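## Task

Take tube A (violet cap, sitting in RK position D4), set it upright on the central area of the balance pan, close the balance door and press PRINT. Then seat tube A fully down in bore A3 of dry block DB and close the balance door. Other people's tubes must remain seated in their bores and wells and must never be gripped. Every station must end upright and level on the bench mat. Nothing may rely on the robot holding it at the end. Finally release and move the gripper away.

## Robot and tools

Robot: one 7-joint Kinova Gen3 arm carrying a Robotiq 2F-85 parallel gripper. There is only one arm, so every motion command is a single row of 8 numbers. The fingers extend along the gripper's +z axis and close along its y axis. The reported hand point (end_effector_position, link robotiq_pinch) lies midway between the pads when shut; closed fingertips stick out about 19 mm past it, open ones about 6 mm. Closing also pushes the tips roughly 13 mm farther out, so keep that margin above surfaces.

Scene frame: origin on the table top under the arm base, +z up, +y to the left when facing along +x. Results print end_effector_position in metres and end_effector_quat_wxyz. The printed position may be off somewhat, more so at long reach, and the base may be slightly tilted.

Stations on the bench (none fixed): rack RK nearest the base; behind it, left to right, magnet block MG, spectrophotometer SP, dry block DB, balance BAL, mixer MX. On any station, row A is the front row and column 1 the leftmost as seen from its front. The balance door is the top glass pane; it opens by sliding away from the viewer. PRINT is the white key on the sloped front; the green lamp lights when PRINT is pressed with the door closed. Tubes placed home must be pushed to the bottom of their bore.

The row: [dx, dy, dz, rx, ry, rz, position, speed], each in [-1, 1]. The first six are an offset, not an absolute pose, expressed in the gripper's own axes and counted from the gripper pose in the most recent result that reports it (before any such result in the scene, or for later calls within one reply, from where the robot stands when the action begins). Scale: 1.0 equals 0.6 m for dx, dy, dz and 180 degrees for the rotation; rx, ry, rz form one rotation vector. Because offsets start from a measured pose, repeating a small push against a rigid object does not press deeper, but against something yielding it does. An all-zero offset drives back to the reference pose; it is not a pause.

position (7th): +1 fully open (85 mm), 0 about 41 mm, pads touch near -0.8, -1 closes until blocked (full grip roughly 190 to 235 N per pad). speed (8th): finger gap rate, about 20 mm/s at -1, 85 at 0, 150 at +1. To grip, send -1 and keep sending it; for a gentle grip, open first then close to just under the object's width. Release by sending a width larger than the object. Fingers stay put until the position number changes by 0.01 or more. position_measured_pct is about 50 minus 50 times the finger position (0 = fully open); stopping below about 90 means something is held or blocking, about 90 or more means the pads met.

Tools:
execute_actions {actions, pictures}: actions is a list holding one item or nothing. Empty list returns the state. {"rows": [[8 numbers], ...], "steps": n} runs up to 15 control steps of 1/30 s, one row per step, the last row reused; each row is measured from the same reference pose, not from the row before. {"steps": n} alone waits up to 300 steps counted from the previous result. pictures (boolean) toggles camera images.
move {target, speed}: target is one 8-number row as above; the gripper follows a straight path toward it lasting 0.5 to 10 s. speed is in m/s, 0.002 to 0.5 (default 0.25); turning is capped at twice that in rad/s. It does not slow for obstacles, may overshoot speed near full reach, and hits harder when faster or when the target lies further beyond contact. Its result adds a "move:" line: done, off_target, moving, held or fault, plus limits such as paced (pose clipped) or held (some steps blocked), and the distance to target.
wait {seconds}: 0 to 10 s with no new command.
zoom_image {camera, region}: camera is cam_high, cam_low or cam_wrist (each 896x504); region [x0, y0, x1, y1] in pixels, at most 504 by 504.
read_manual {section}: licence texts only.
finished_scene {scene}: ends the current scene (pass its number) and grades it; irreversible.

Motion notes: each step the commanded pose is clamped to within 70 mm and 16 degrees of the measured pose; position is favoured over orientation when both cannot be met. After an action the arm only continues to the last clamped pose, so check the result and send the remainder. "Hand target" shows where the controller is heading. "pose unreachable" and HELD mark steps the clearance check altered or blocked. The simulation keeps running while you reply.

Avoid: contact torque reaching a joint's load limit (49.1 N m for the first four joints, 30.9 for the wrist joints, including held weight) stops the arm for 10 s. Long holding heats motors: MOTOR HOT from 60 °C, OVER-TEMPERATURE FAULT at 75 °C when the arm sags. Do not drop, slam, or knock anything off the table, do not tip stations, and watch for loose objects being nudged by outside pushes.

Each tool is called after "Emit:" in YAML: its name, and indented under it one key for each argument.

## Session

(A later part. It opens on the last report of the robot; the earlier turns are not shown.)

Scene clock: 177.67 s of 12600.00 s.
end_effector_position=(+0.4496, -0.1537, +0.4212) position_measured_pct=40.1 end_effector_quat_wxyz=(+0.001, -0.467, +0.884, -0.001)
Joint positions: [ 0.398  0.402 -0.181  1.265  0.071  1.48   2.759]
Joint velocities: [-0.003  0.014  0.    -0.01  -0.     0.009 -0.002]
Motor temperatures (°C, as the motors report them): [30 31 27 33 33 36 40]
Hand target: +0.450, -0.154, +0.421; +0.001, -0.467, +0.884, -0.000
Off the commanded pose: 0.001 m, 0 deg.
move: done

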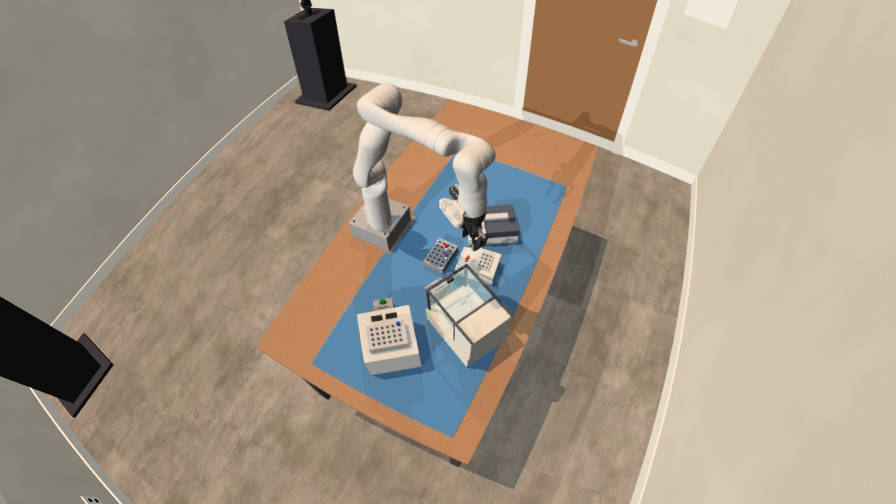

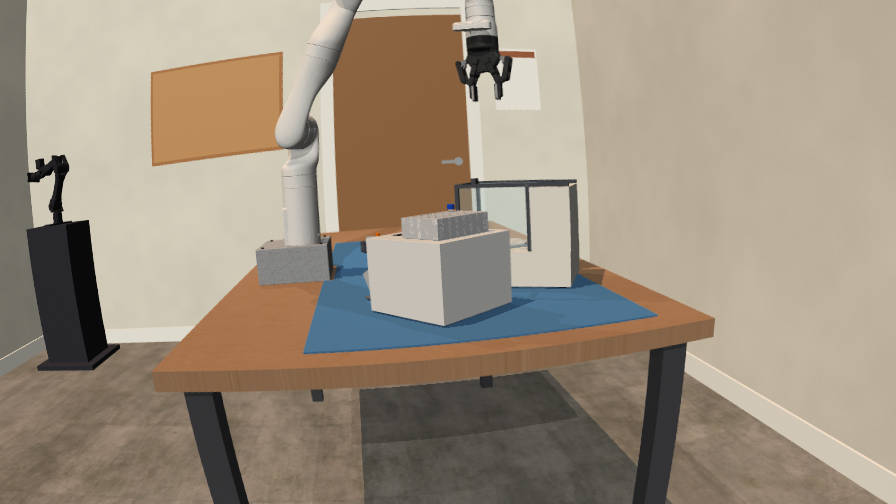

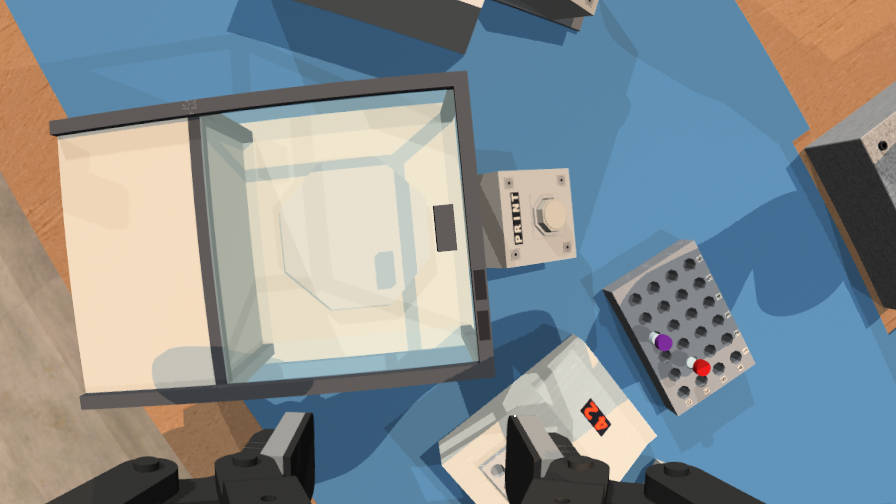

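Emit:
move:
  target: [0.093,0.03,0.167,0,0,0,0.2,0]
  speed: 0.15

Scene clock: 187.10 s of 12600.00 s.
end_effector_position=(+0.4039, -0.1896, +0.3209) position_measured_pct=40.1 end_effector_quat_wxyz=(+0.001, -0.467, +0.884, -0.001)
Joint positions: [ 0.507  0.396 -0.166  1.605  0.069  1.146  2.86 ]
Joint velocities: [ 0.003 -0.     0.001  0.003 -0.001 -0.005  0.002]
Motor temperatures (°C, as the motors report them): [30 32 27 33 33 36 40]
Hand target: +0.404, -0.190, +0.321; +0.001, -0.466, +0.885, -0.001
Off the commanded pose: 0.000 m, 0 deg.
move: done

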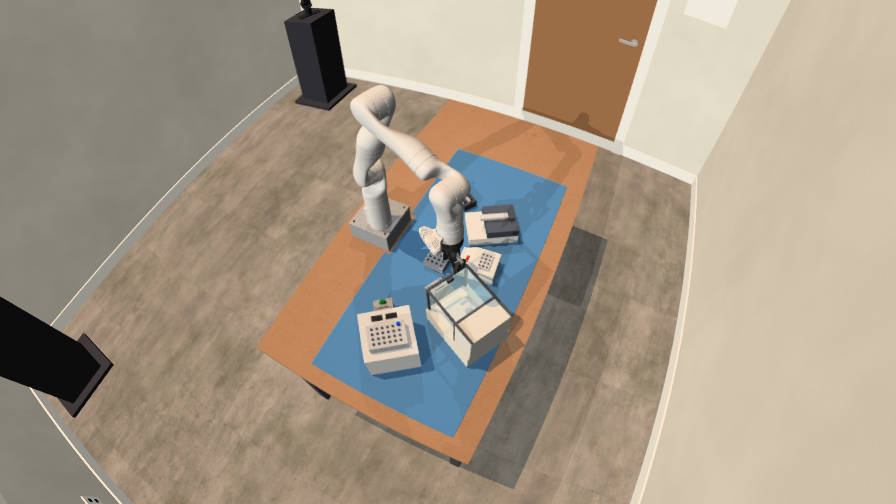

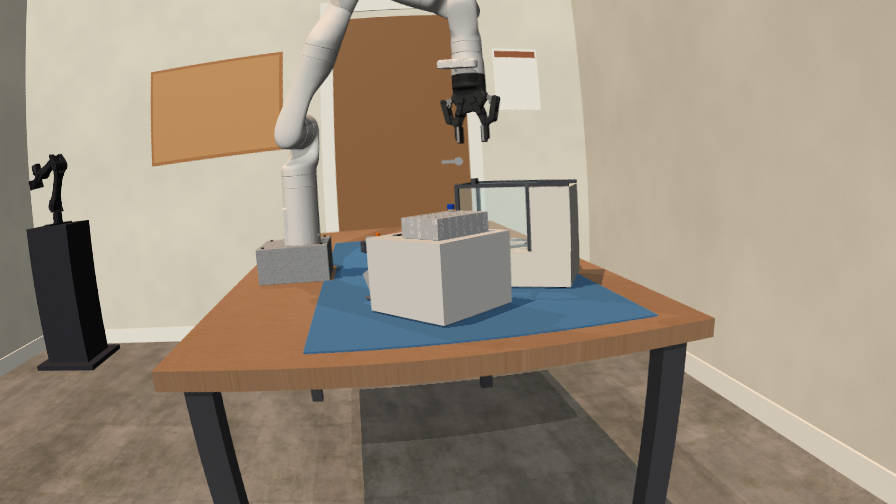

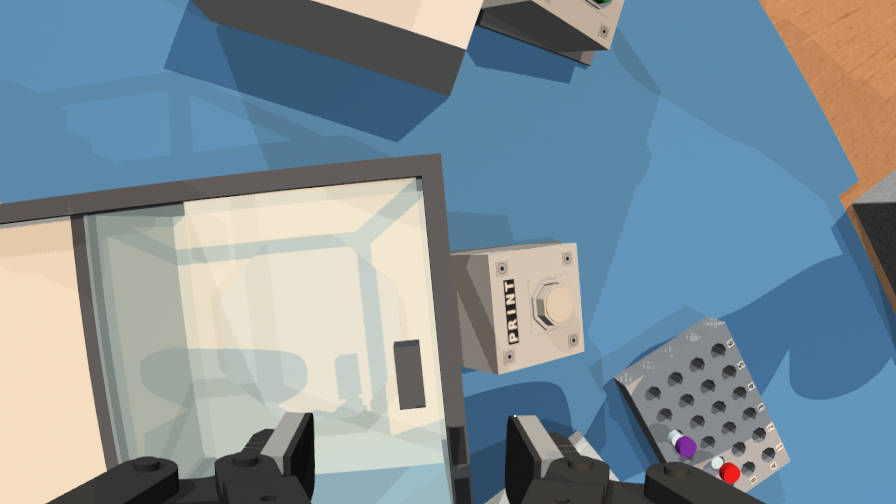

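Emit:
move:
  target: [0.021,0,0.03,0,0,0,0.2,0]
  speed: 0.05

Scene clock: 194.30 s of 12600.00 s.
end_effector_position=(+0.3970, -0.1999, +0.3030) position_measured_pct=40.1 end_effector_quat_wxyz=(+0.001, -0.467, +0.884, -0.001)
Joint positions: [ 0.531  0.411 -0.161  1.645  0.072  1.091  2.885]
Joint velocities: [ 0.003  0.002  0.003  0.003  0.002 -0.002  0.002]
Motor temperatures (°C, as the motors report them): [30 32 27 33 33 36 40]
Hand target: +0.397, -0.200, +0.303; +0.001, -0.467, +0.884, -0.001
Off the commanded pose: 0.000 m, 0 deg.
move: done

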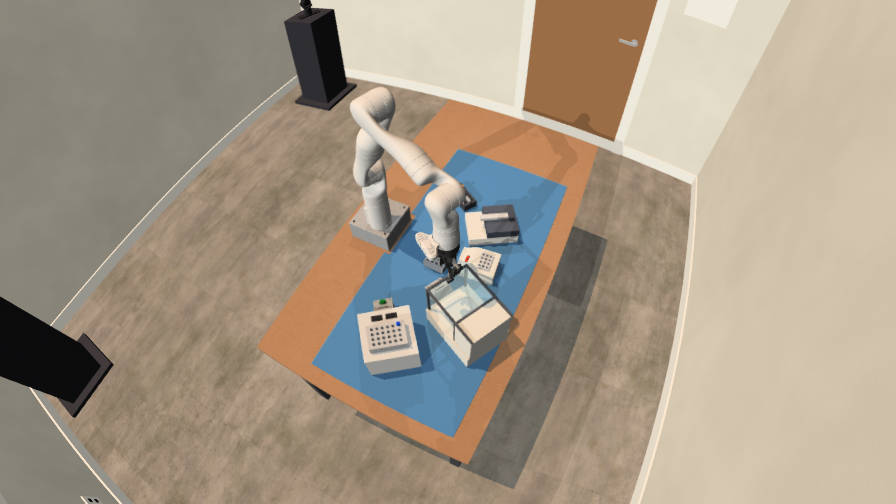

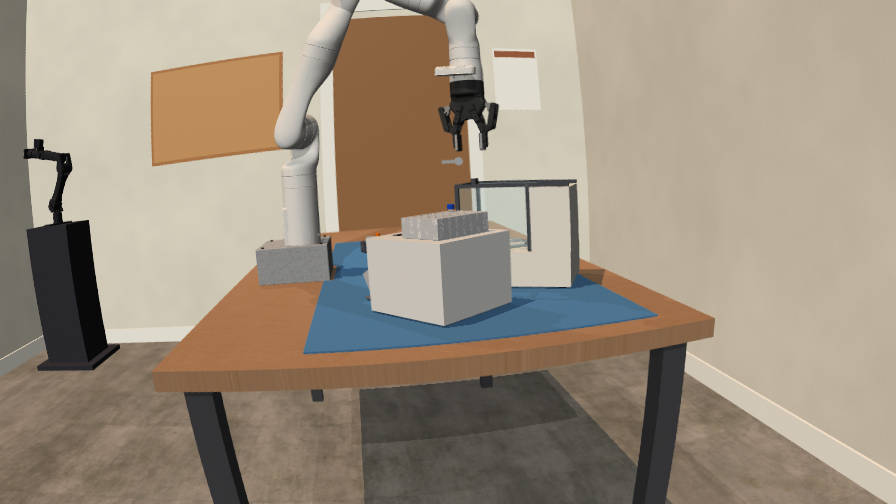

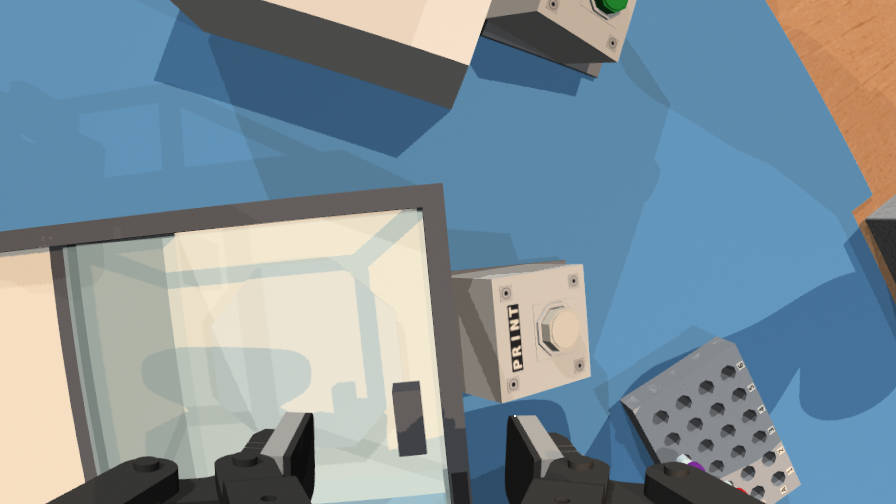

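Emit:
move:
  target: [-0.02,0,0.083,0,0,0,0.2,0]
  speed: 0.05

Scene clock: 211.03 s of 12600.00 s.
end_effector_position=(+0.4040, -0.1902, +0.2534) position_measured_pct=40.1 end_effector_quat_wxyz=(+0.001, -0.467, +0.884, -0.001)
Joint positions: [ 0.503  0.477 -0.16   1.72   0.089  0.951  2.843]
Joint velocities: [-0.001  0.003 -0.002  0.002  0.002 -0.003 -0.   ]
Motor temperatures (°C, as the motors report them): [30 32 27 33 33 36 40]
Hand target: +0.404, -0.190, +0.253; +0.001, -0.467, +0.884, -0.001
Off the commanded pose: 0.000 m, 0 deg.
move: done

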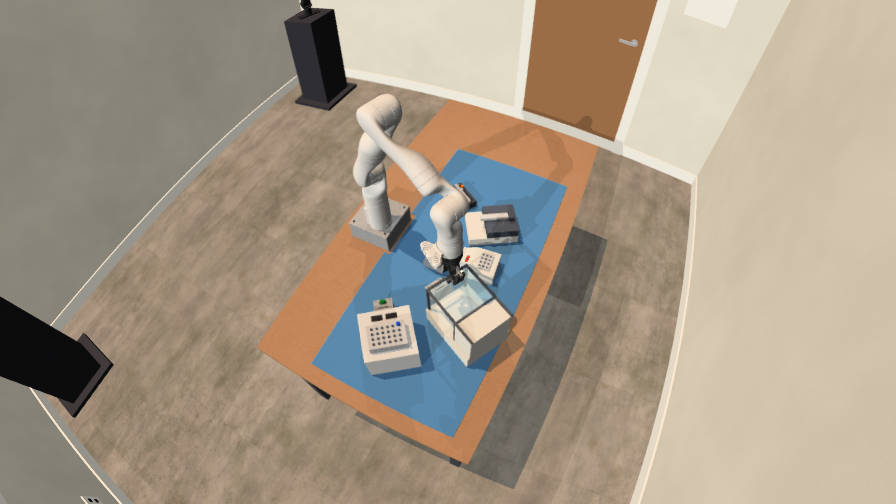

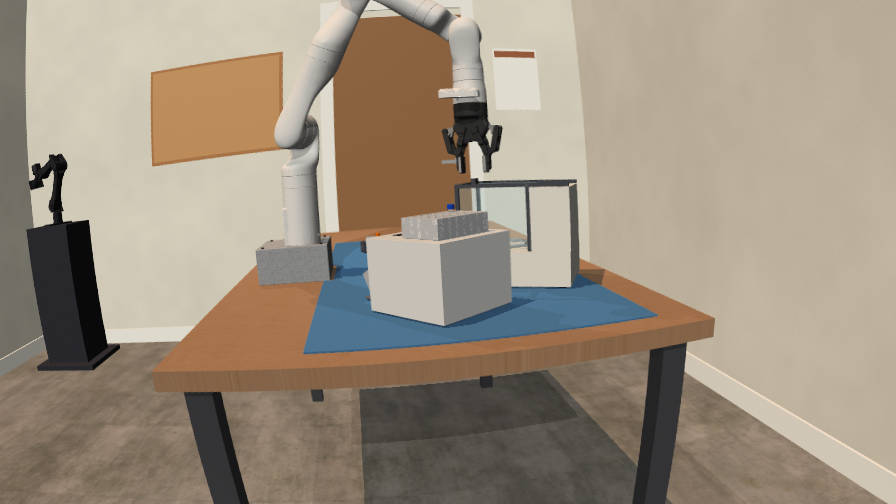

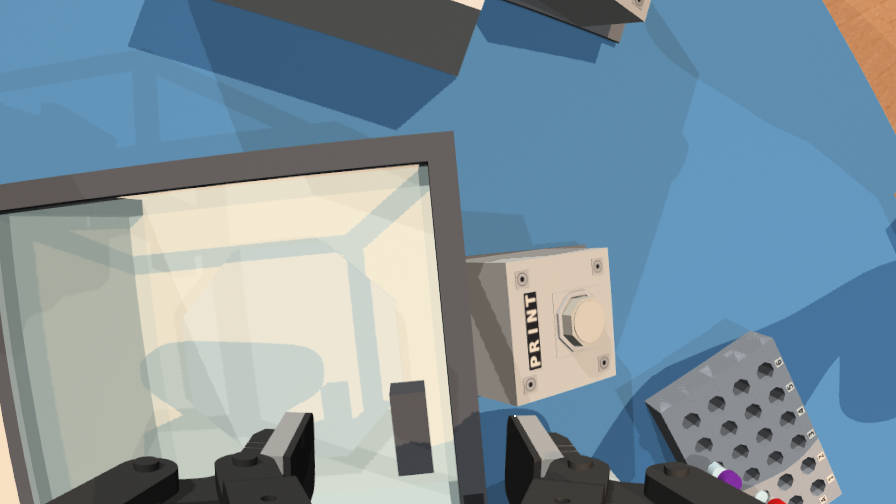

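Emit:
zoom_image:
  camera: "cam_low"
  region: [430, 130, 530, 210]

Region (430, 130, 530, 210) of cam_low's 896x504 image, scaled by 5.040, with more detail than that image has; it fills the top 403 rows of this view, and the rest is white.

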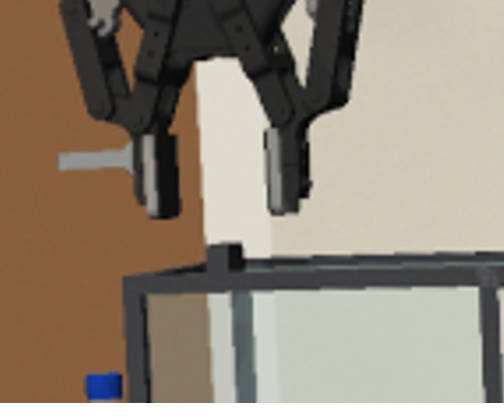

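Emit:
move:
  target: [0,0,0.027,0,0,0,-0.2,0]
  speed: 0.03

Emit:
zoom_image:
  camera: "cam_low"
  region: [430, 130, 530, 210]

Scene clock: 222.77 s of 12600.00 s.
end_effector_position=(+0.4041, -0.1903, +0.2374) position_measured_pct=59.9 end_effector_quat_wxyz=(+0.001, -0.467, +0.884, -0.001)
Joint positions: [ 0.5    0.5   -0.157  1.743  0.095  0.905  2.838]
Joint velocities: [-0.     0.002  0.001  0.001  0.    -0.004 -0.001]
Motor temperatures (°C, as the motors report them): [30 32 27 33 33 36 40]
Hand target: +0.404, -0.190, +0.237; +0.001, -0.467, +0.884, -0.001
Off the commanded pose: 0.000 m, 0 deg.
move: done

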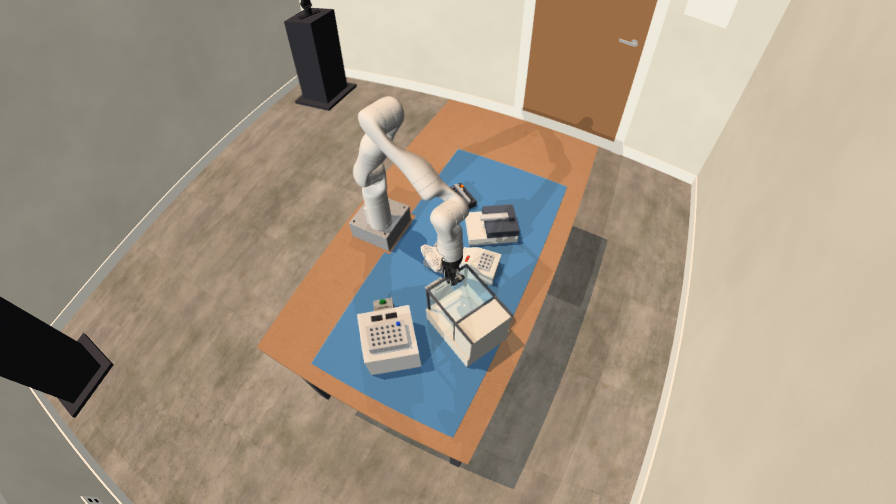

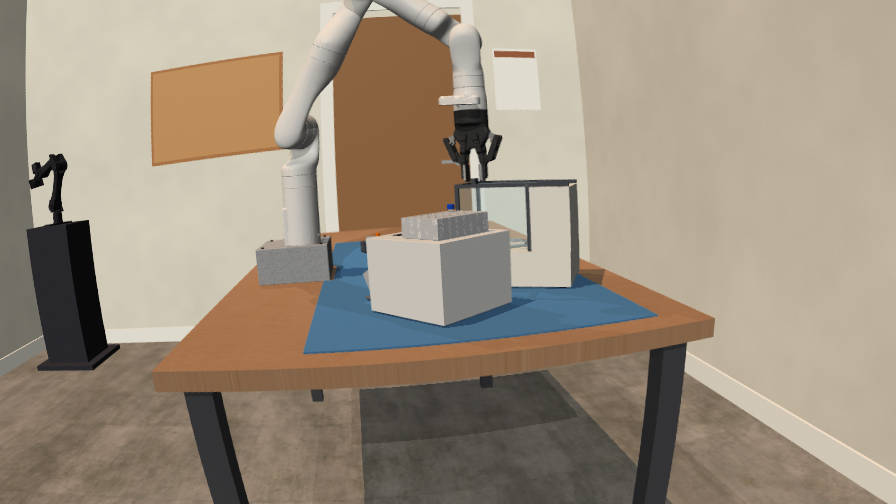

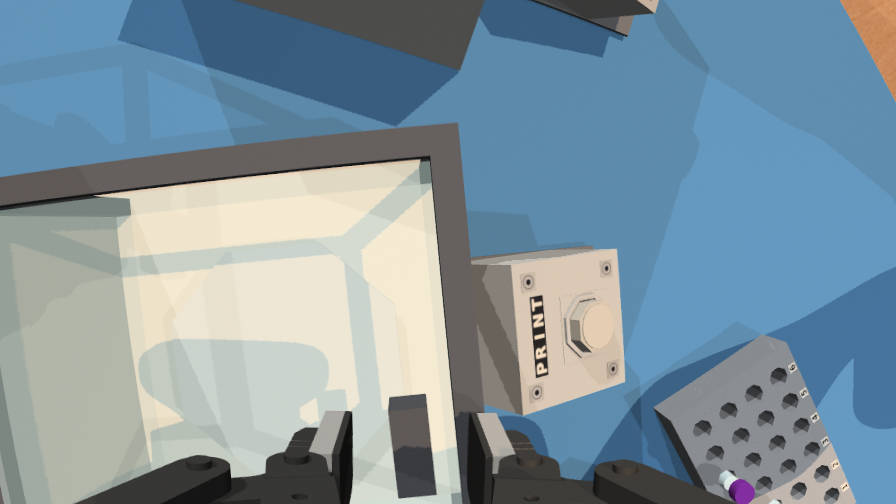

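Region (430, 130, 530, 210) of cam_low's 896x504 image, scaled by 5.040, with more detail than that image has; it fills the top 403 rows of this view, and the rest is white.

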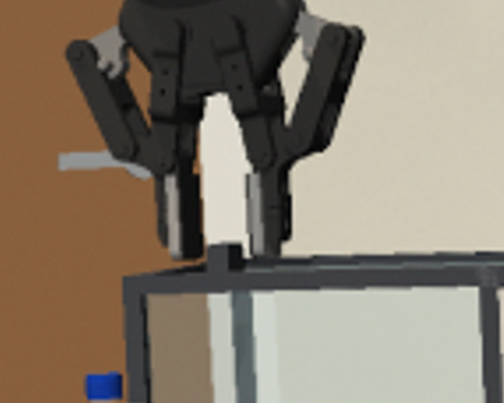

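Emit:
move:
  target: [-0.015,-0.14,0,0,0,0,-0.2,0]
  speed: 0.04

Scene clock: 236.20 s of 12600.00 s.
end_effector_position=(+0.4781, -0.2290, +0.2376) position_measured_pct=59.9 end_effector_quat_wxyz=(+0.001, -0.467, +0.884, +0.000)
Joint positions: [ 0.492  0.665 -0.144  1.43   0.101  1.055  2.864]
Joint velocities: [-0.     0.003 -0.    -0.006  0.     0.003  0.   ]
Motor temperatures (°C, as the motors report them): [30 32 27 33 33 36 40]
Hand target: +0.479, -0.230, +0.238; +0.001, -0.467, +0.884, -0.001
Off the commanded pose: 0.001 m, 0 deg.
move: done

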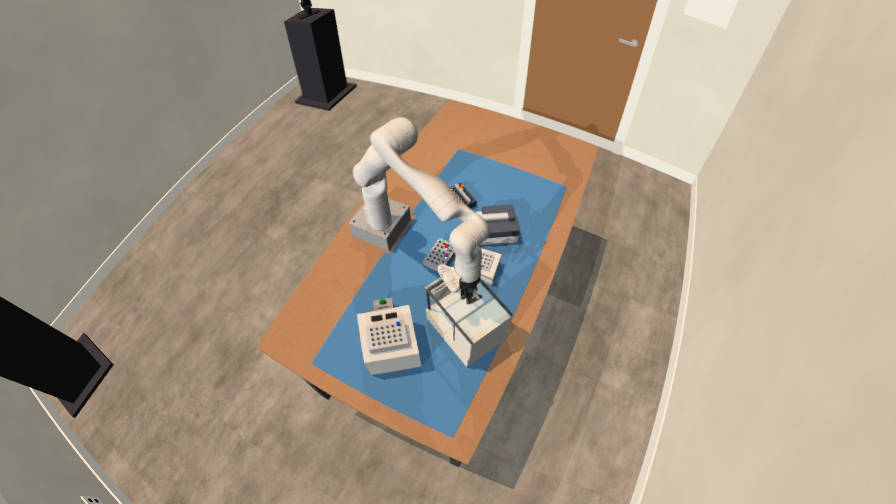

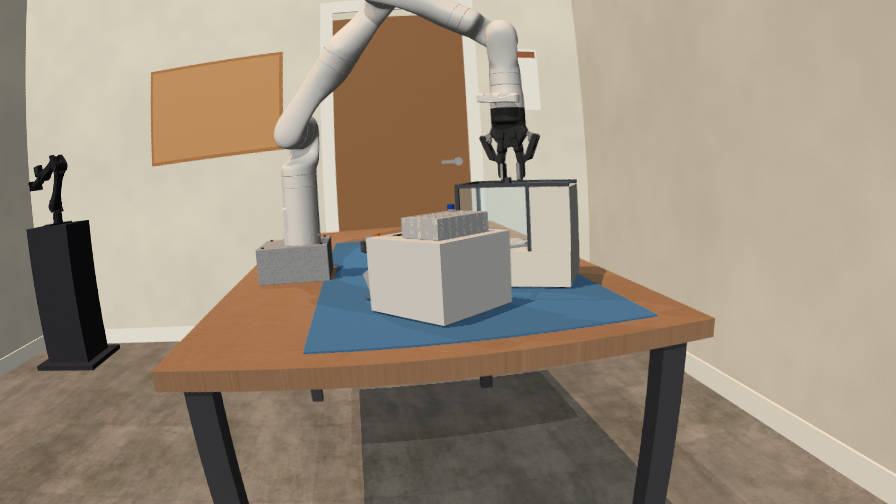

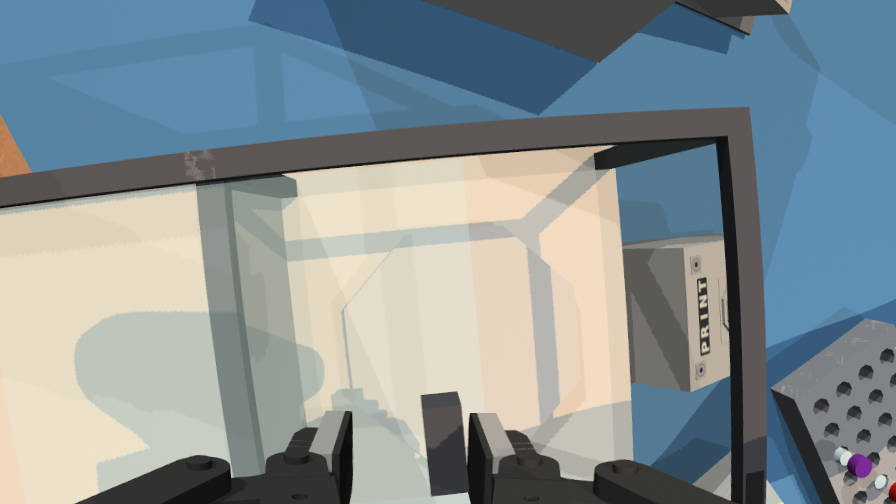

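Emit:
move:
  target: [-0.009,-0.085,0,0,0,0,-0.2,0]
  speed: 0.03

Scene clock: 243.00 s of 12600.00 s.
end_effector_position=(+0.5194, -0.2502, +0.2372) position_measured_pct=59.9 end_effector_quat_wxyz=(-0.002, -0.468, +0.884, +0.005)
Joint positions: [ 0.483  0.775 -0.136  1.214  0.101  1.173  2.882]
Joint velocities: [-0.001  0.006  0.    -0.011 -0.     0.011  0.001]
Motor temperatures (°C, as the motors report them): [30 32 27 33 33 36 40]
Hand target: +0.523, -0.253, +0.238; +0.001, -0.467, +0.884, +0.000
Off the commanded pose: 0.005 m, 1 deg.
move: off_target

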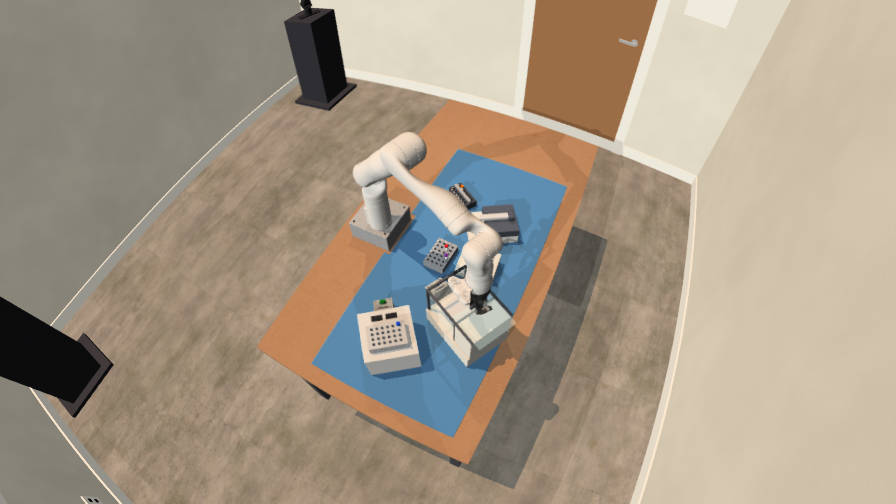

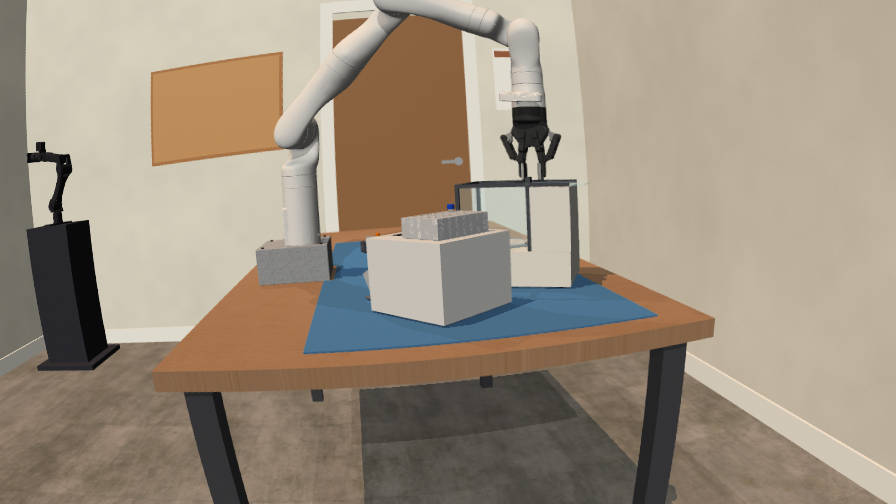

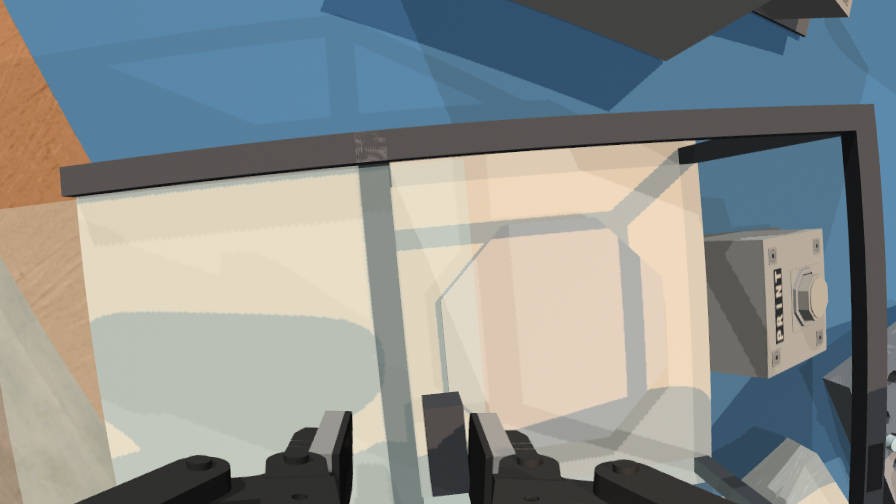

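Emit:
move:
  target: [0,0.012,-0.08,0,0,0,-0.2,0]
  speed: 0.1

Scene clock: 287.97 s of 12600.00 s.
end_effector_position=(+0.5138, -0.2464, +0.2851) position_measured_pct=59.9 end_effector_quat_wxyz=(-0.002, -0.468, +0.884, +0.005)
Joint positions: [ 0.482  0.716 -0.139  1.167  0.092  1.278  2.886]
Joint velocities: [-0.    -0.002 -0.    -0.002 -0.001  0.004  0.001]
Motor temperatures (°C, as the motors report them): [30 33 27 34 33 36 40]
Hand target: +0.514, -0.246, +0.285; -0.002, -0.468, +0.884, +0.005
Off the commanded pose: 0.000 m, 0 deg.
move: done

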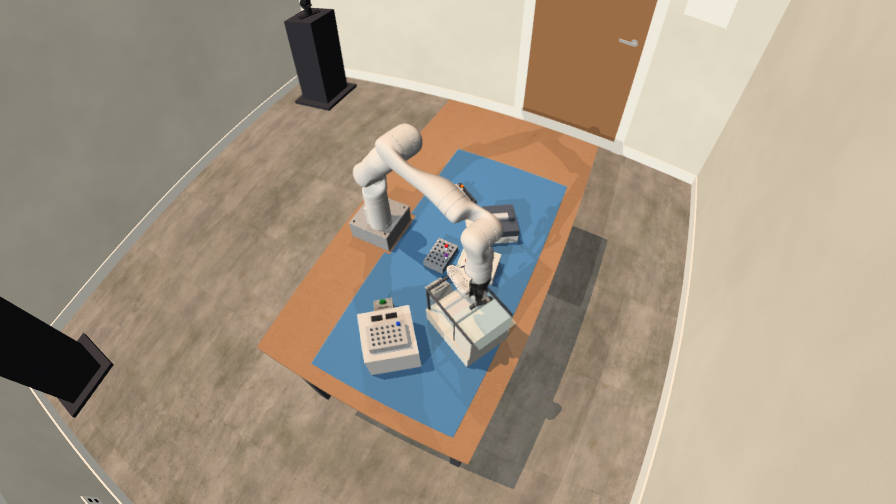

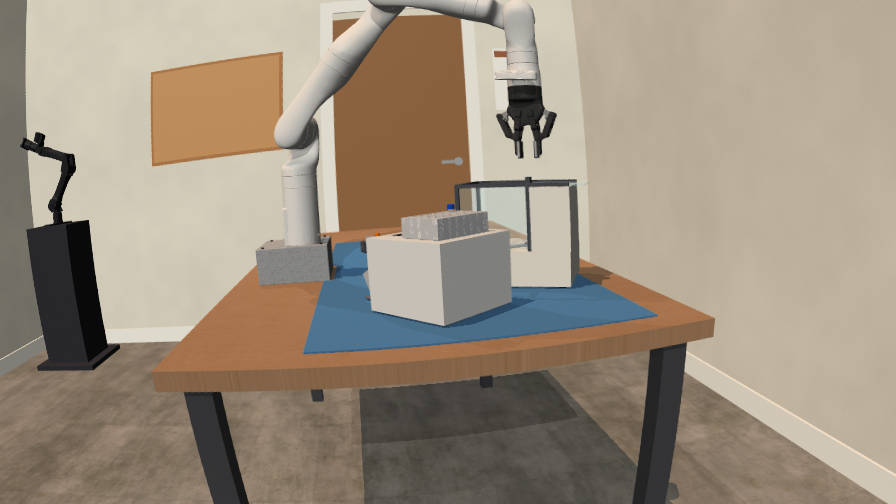

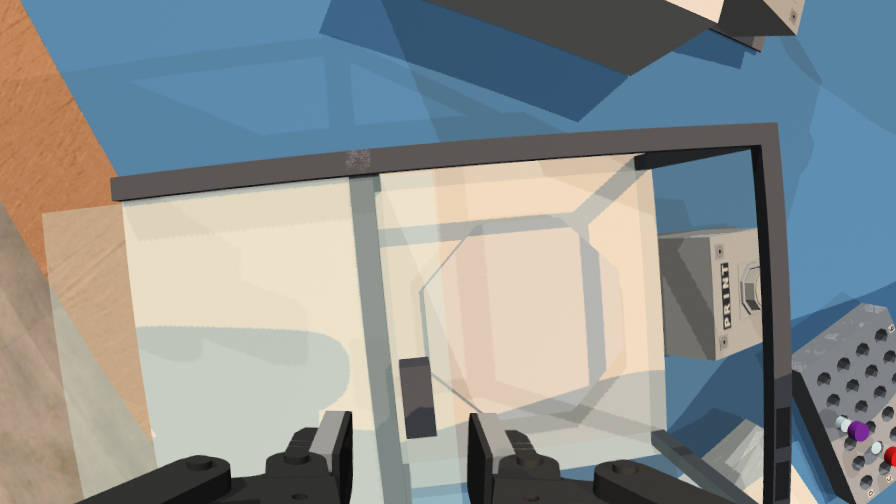

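Emit:
move:
  target: [-0.115,0.516,0.0,0,0,-0.533,-0.2,0]

Scene clock: 306.03 s of 12600.00 s.
end_effector_position=(+0.2955, -0.0166, +0.2874) position_measured_pct=59.9 end_effector_quat_wxyz=(-0.001, +0.970, -0.245, -0.006)
Joint positions: [ 0.552  0.16  -0.637  2.092  0.109  0.936  4.067]
Joint velocities: [ 0.002 -0.007 -0.002  0.003 -0.002 -0.001  0.006]
Motor temperatures (°C, as the motors report them): [30 34 27 34 33 36 40]
Hand target: +0.295, -0.017, +0.288; -0.001, +0.970, -0.245, -0.005
Off the commanded pose: 0.002 m, 0 deg.
move: done

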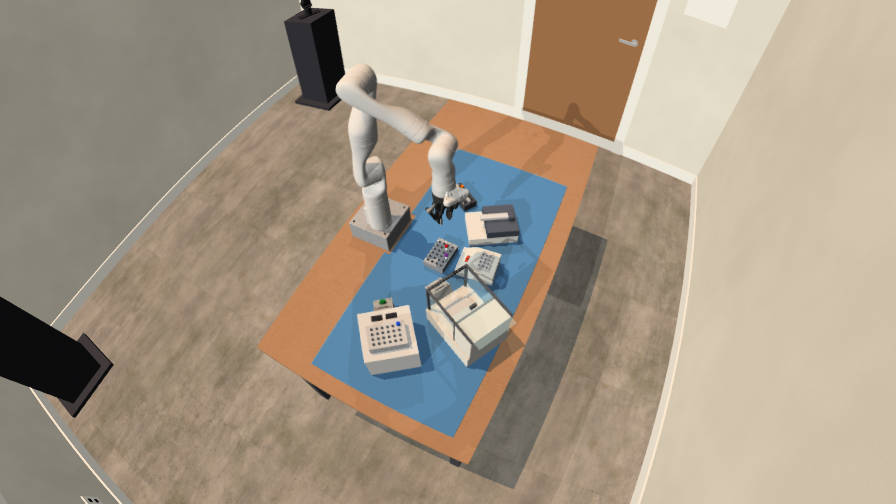

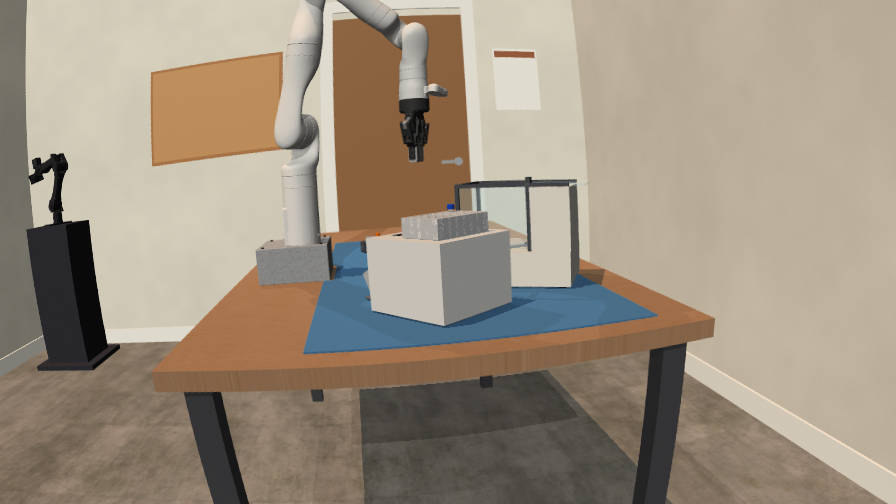

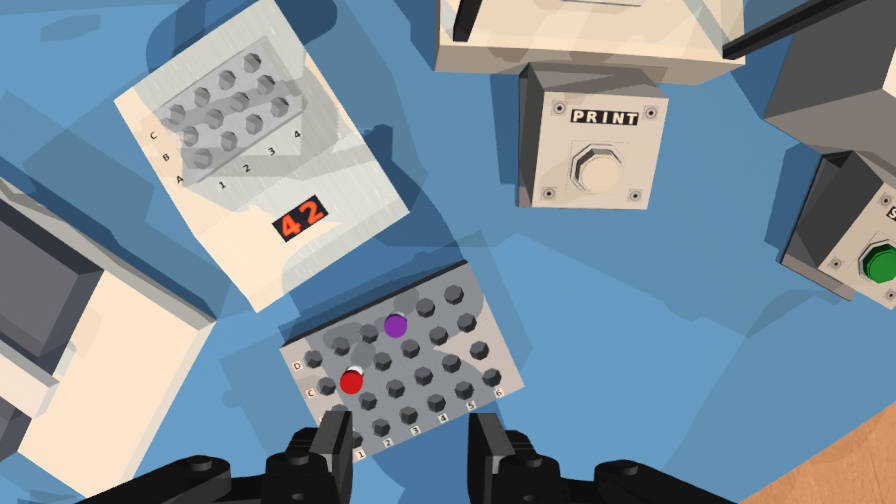

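Emit:
move:
  target: [0.0,-0.002,0.30,0,0.004,0,-0.2,0]
  speed: 0.2

Scene clock: 313.23 s of 12600.00 s.
end_effector_position=(+0.2949, -0.0157, +0.1080) position_measured_pct=59.9 end_effector_quat_wxyz=(+0.001, +0.969, -0.246, +0.001)
Joint positions: [ 0.204  0.59  -0.302  2.348  0.643  0.281  3.534]
Joint velocities: [-0.03   0.003  0.011  0.004  0.011 -0.013 -0.017]
Motor temperatures (°C, as the motors report them): [30 34 27 34 33 36 40]
Hand target: +0.295, -0.015, +0.108; +0.001, +0.970, -0.245, +0.001
Off the commanded pose: 0.001 m, 0 deg.
move: done

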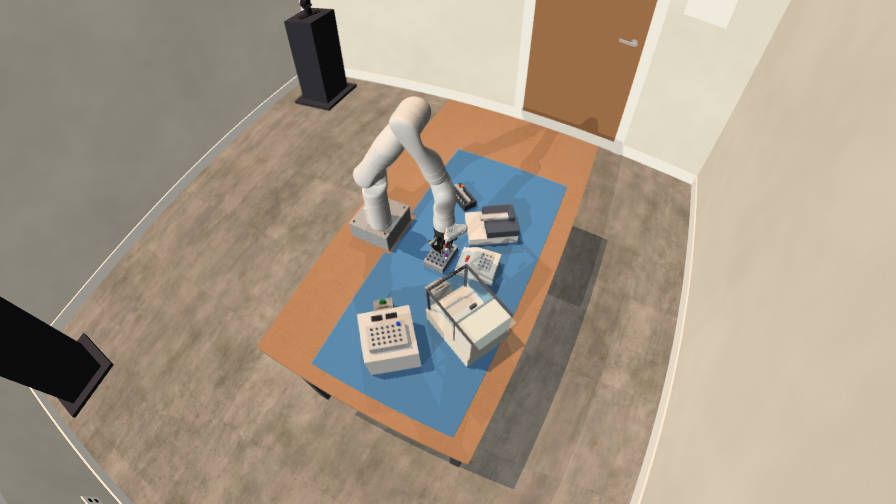

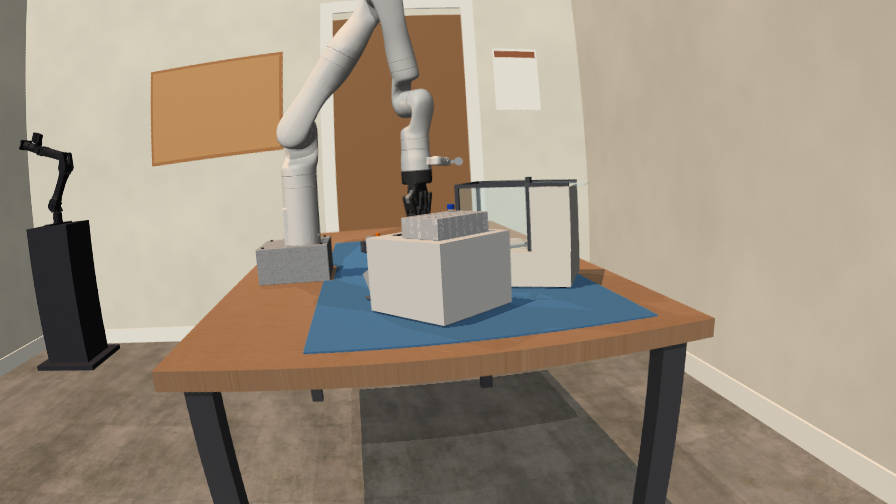

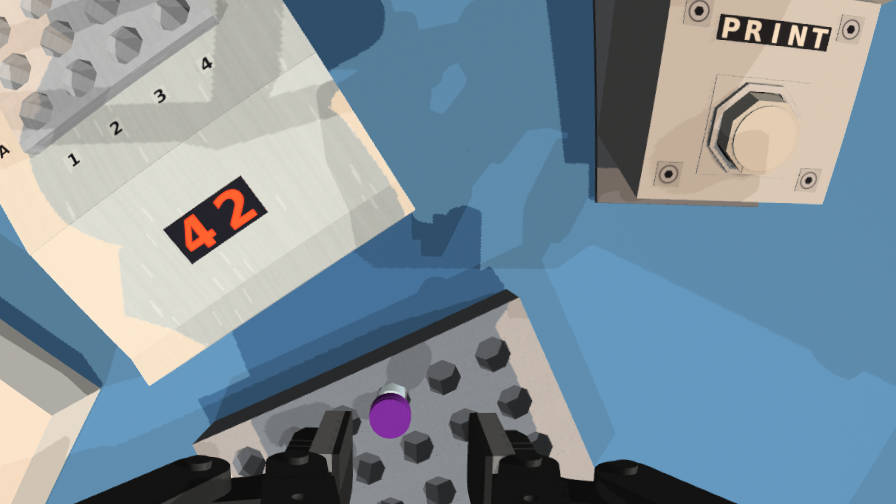

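Emit:
move:
  target: [0.0,-0.010,0.05,0,0,0,-0.2,0]
  speed: 0.05

Scene clock: 317.87 s of 12600.00 s.
end_effector_position=(+0.2980, -0.0108, +0.0783) position_measured_pct=59.9 end_effector_quat_wxyz=(+0.001, +0.969, -0.246, +0.001)
Joint positions: [ 0.08   0.679 -0.161  2.353  0.715  0.155  3.452]
Joint velocities: [-0.014  0.006  0.01   0.002  0.003 -0.009 -0.004]
Motor temperatures (°C, as the motors report them): [30 34 27 34 33 36 40]
Hand target: +0.298, -0.010, +0.078; +0.001, +0.969, -0.246, +0.001
Off the commanded pose: 0.001 m, 0 deg.
move: done

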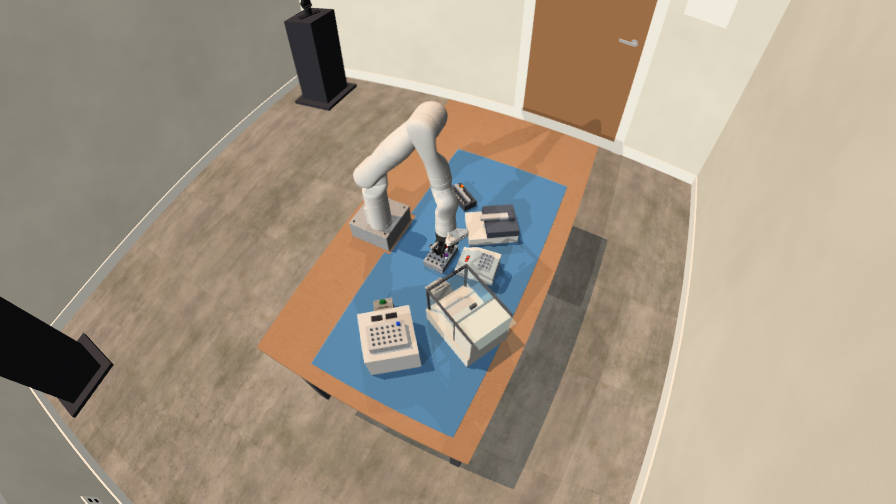

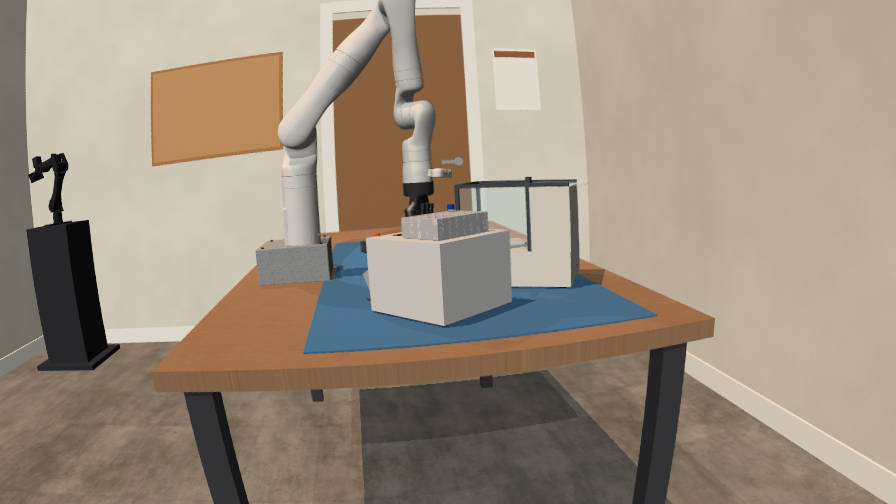

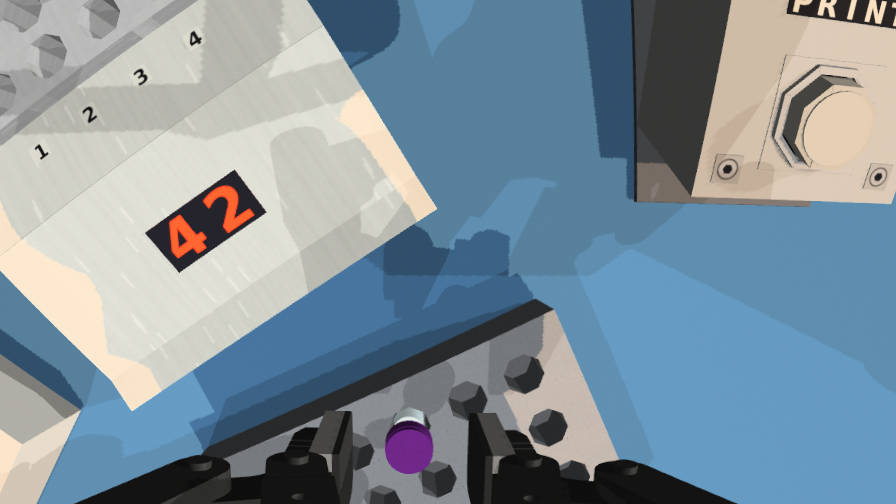

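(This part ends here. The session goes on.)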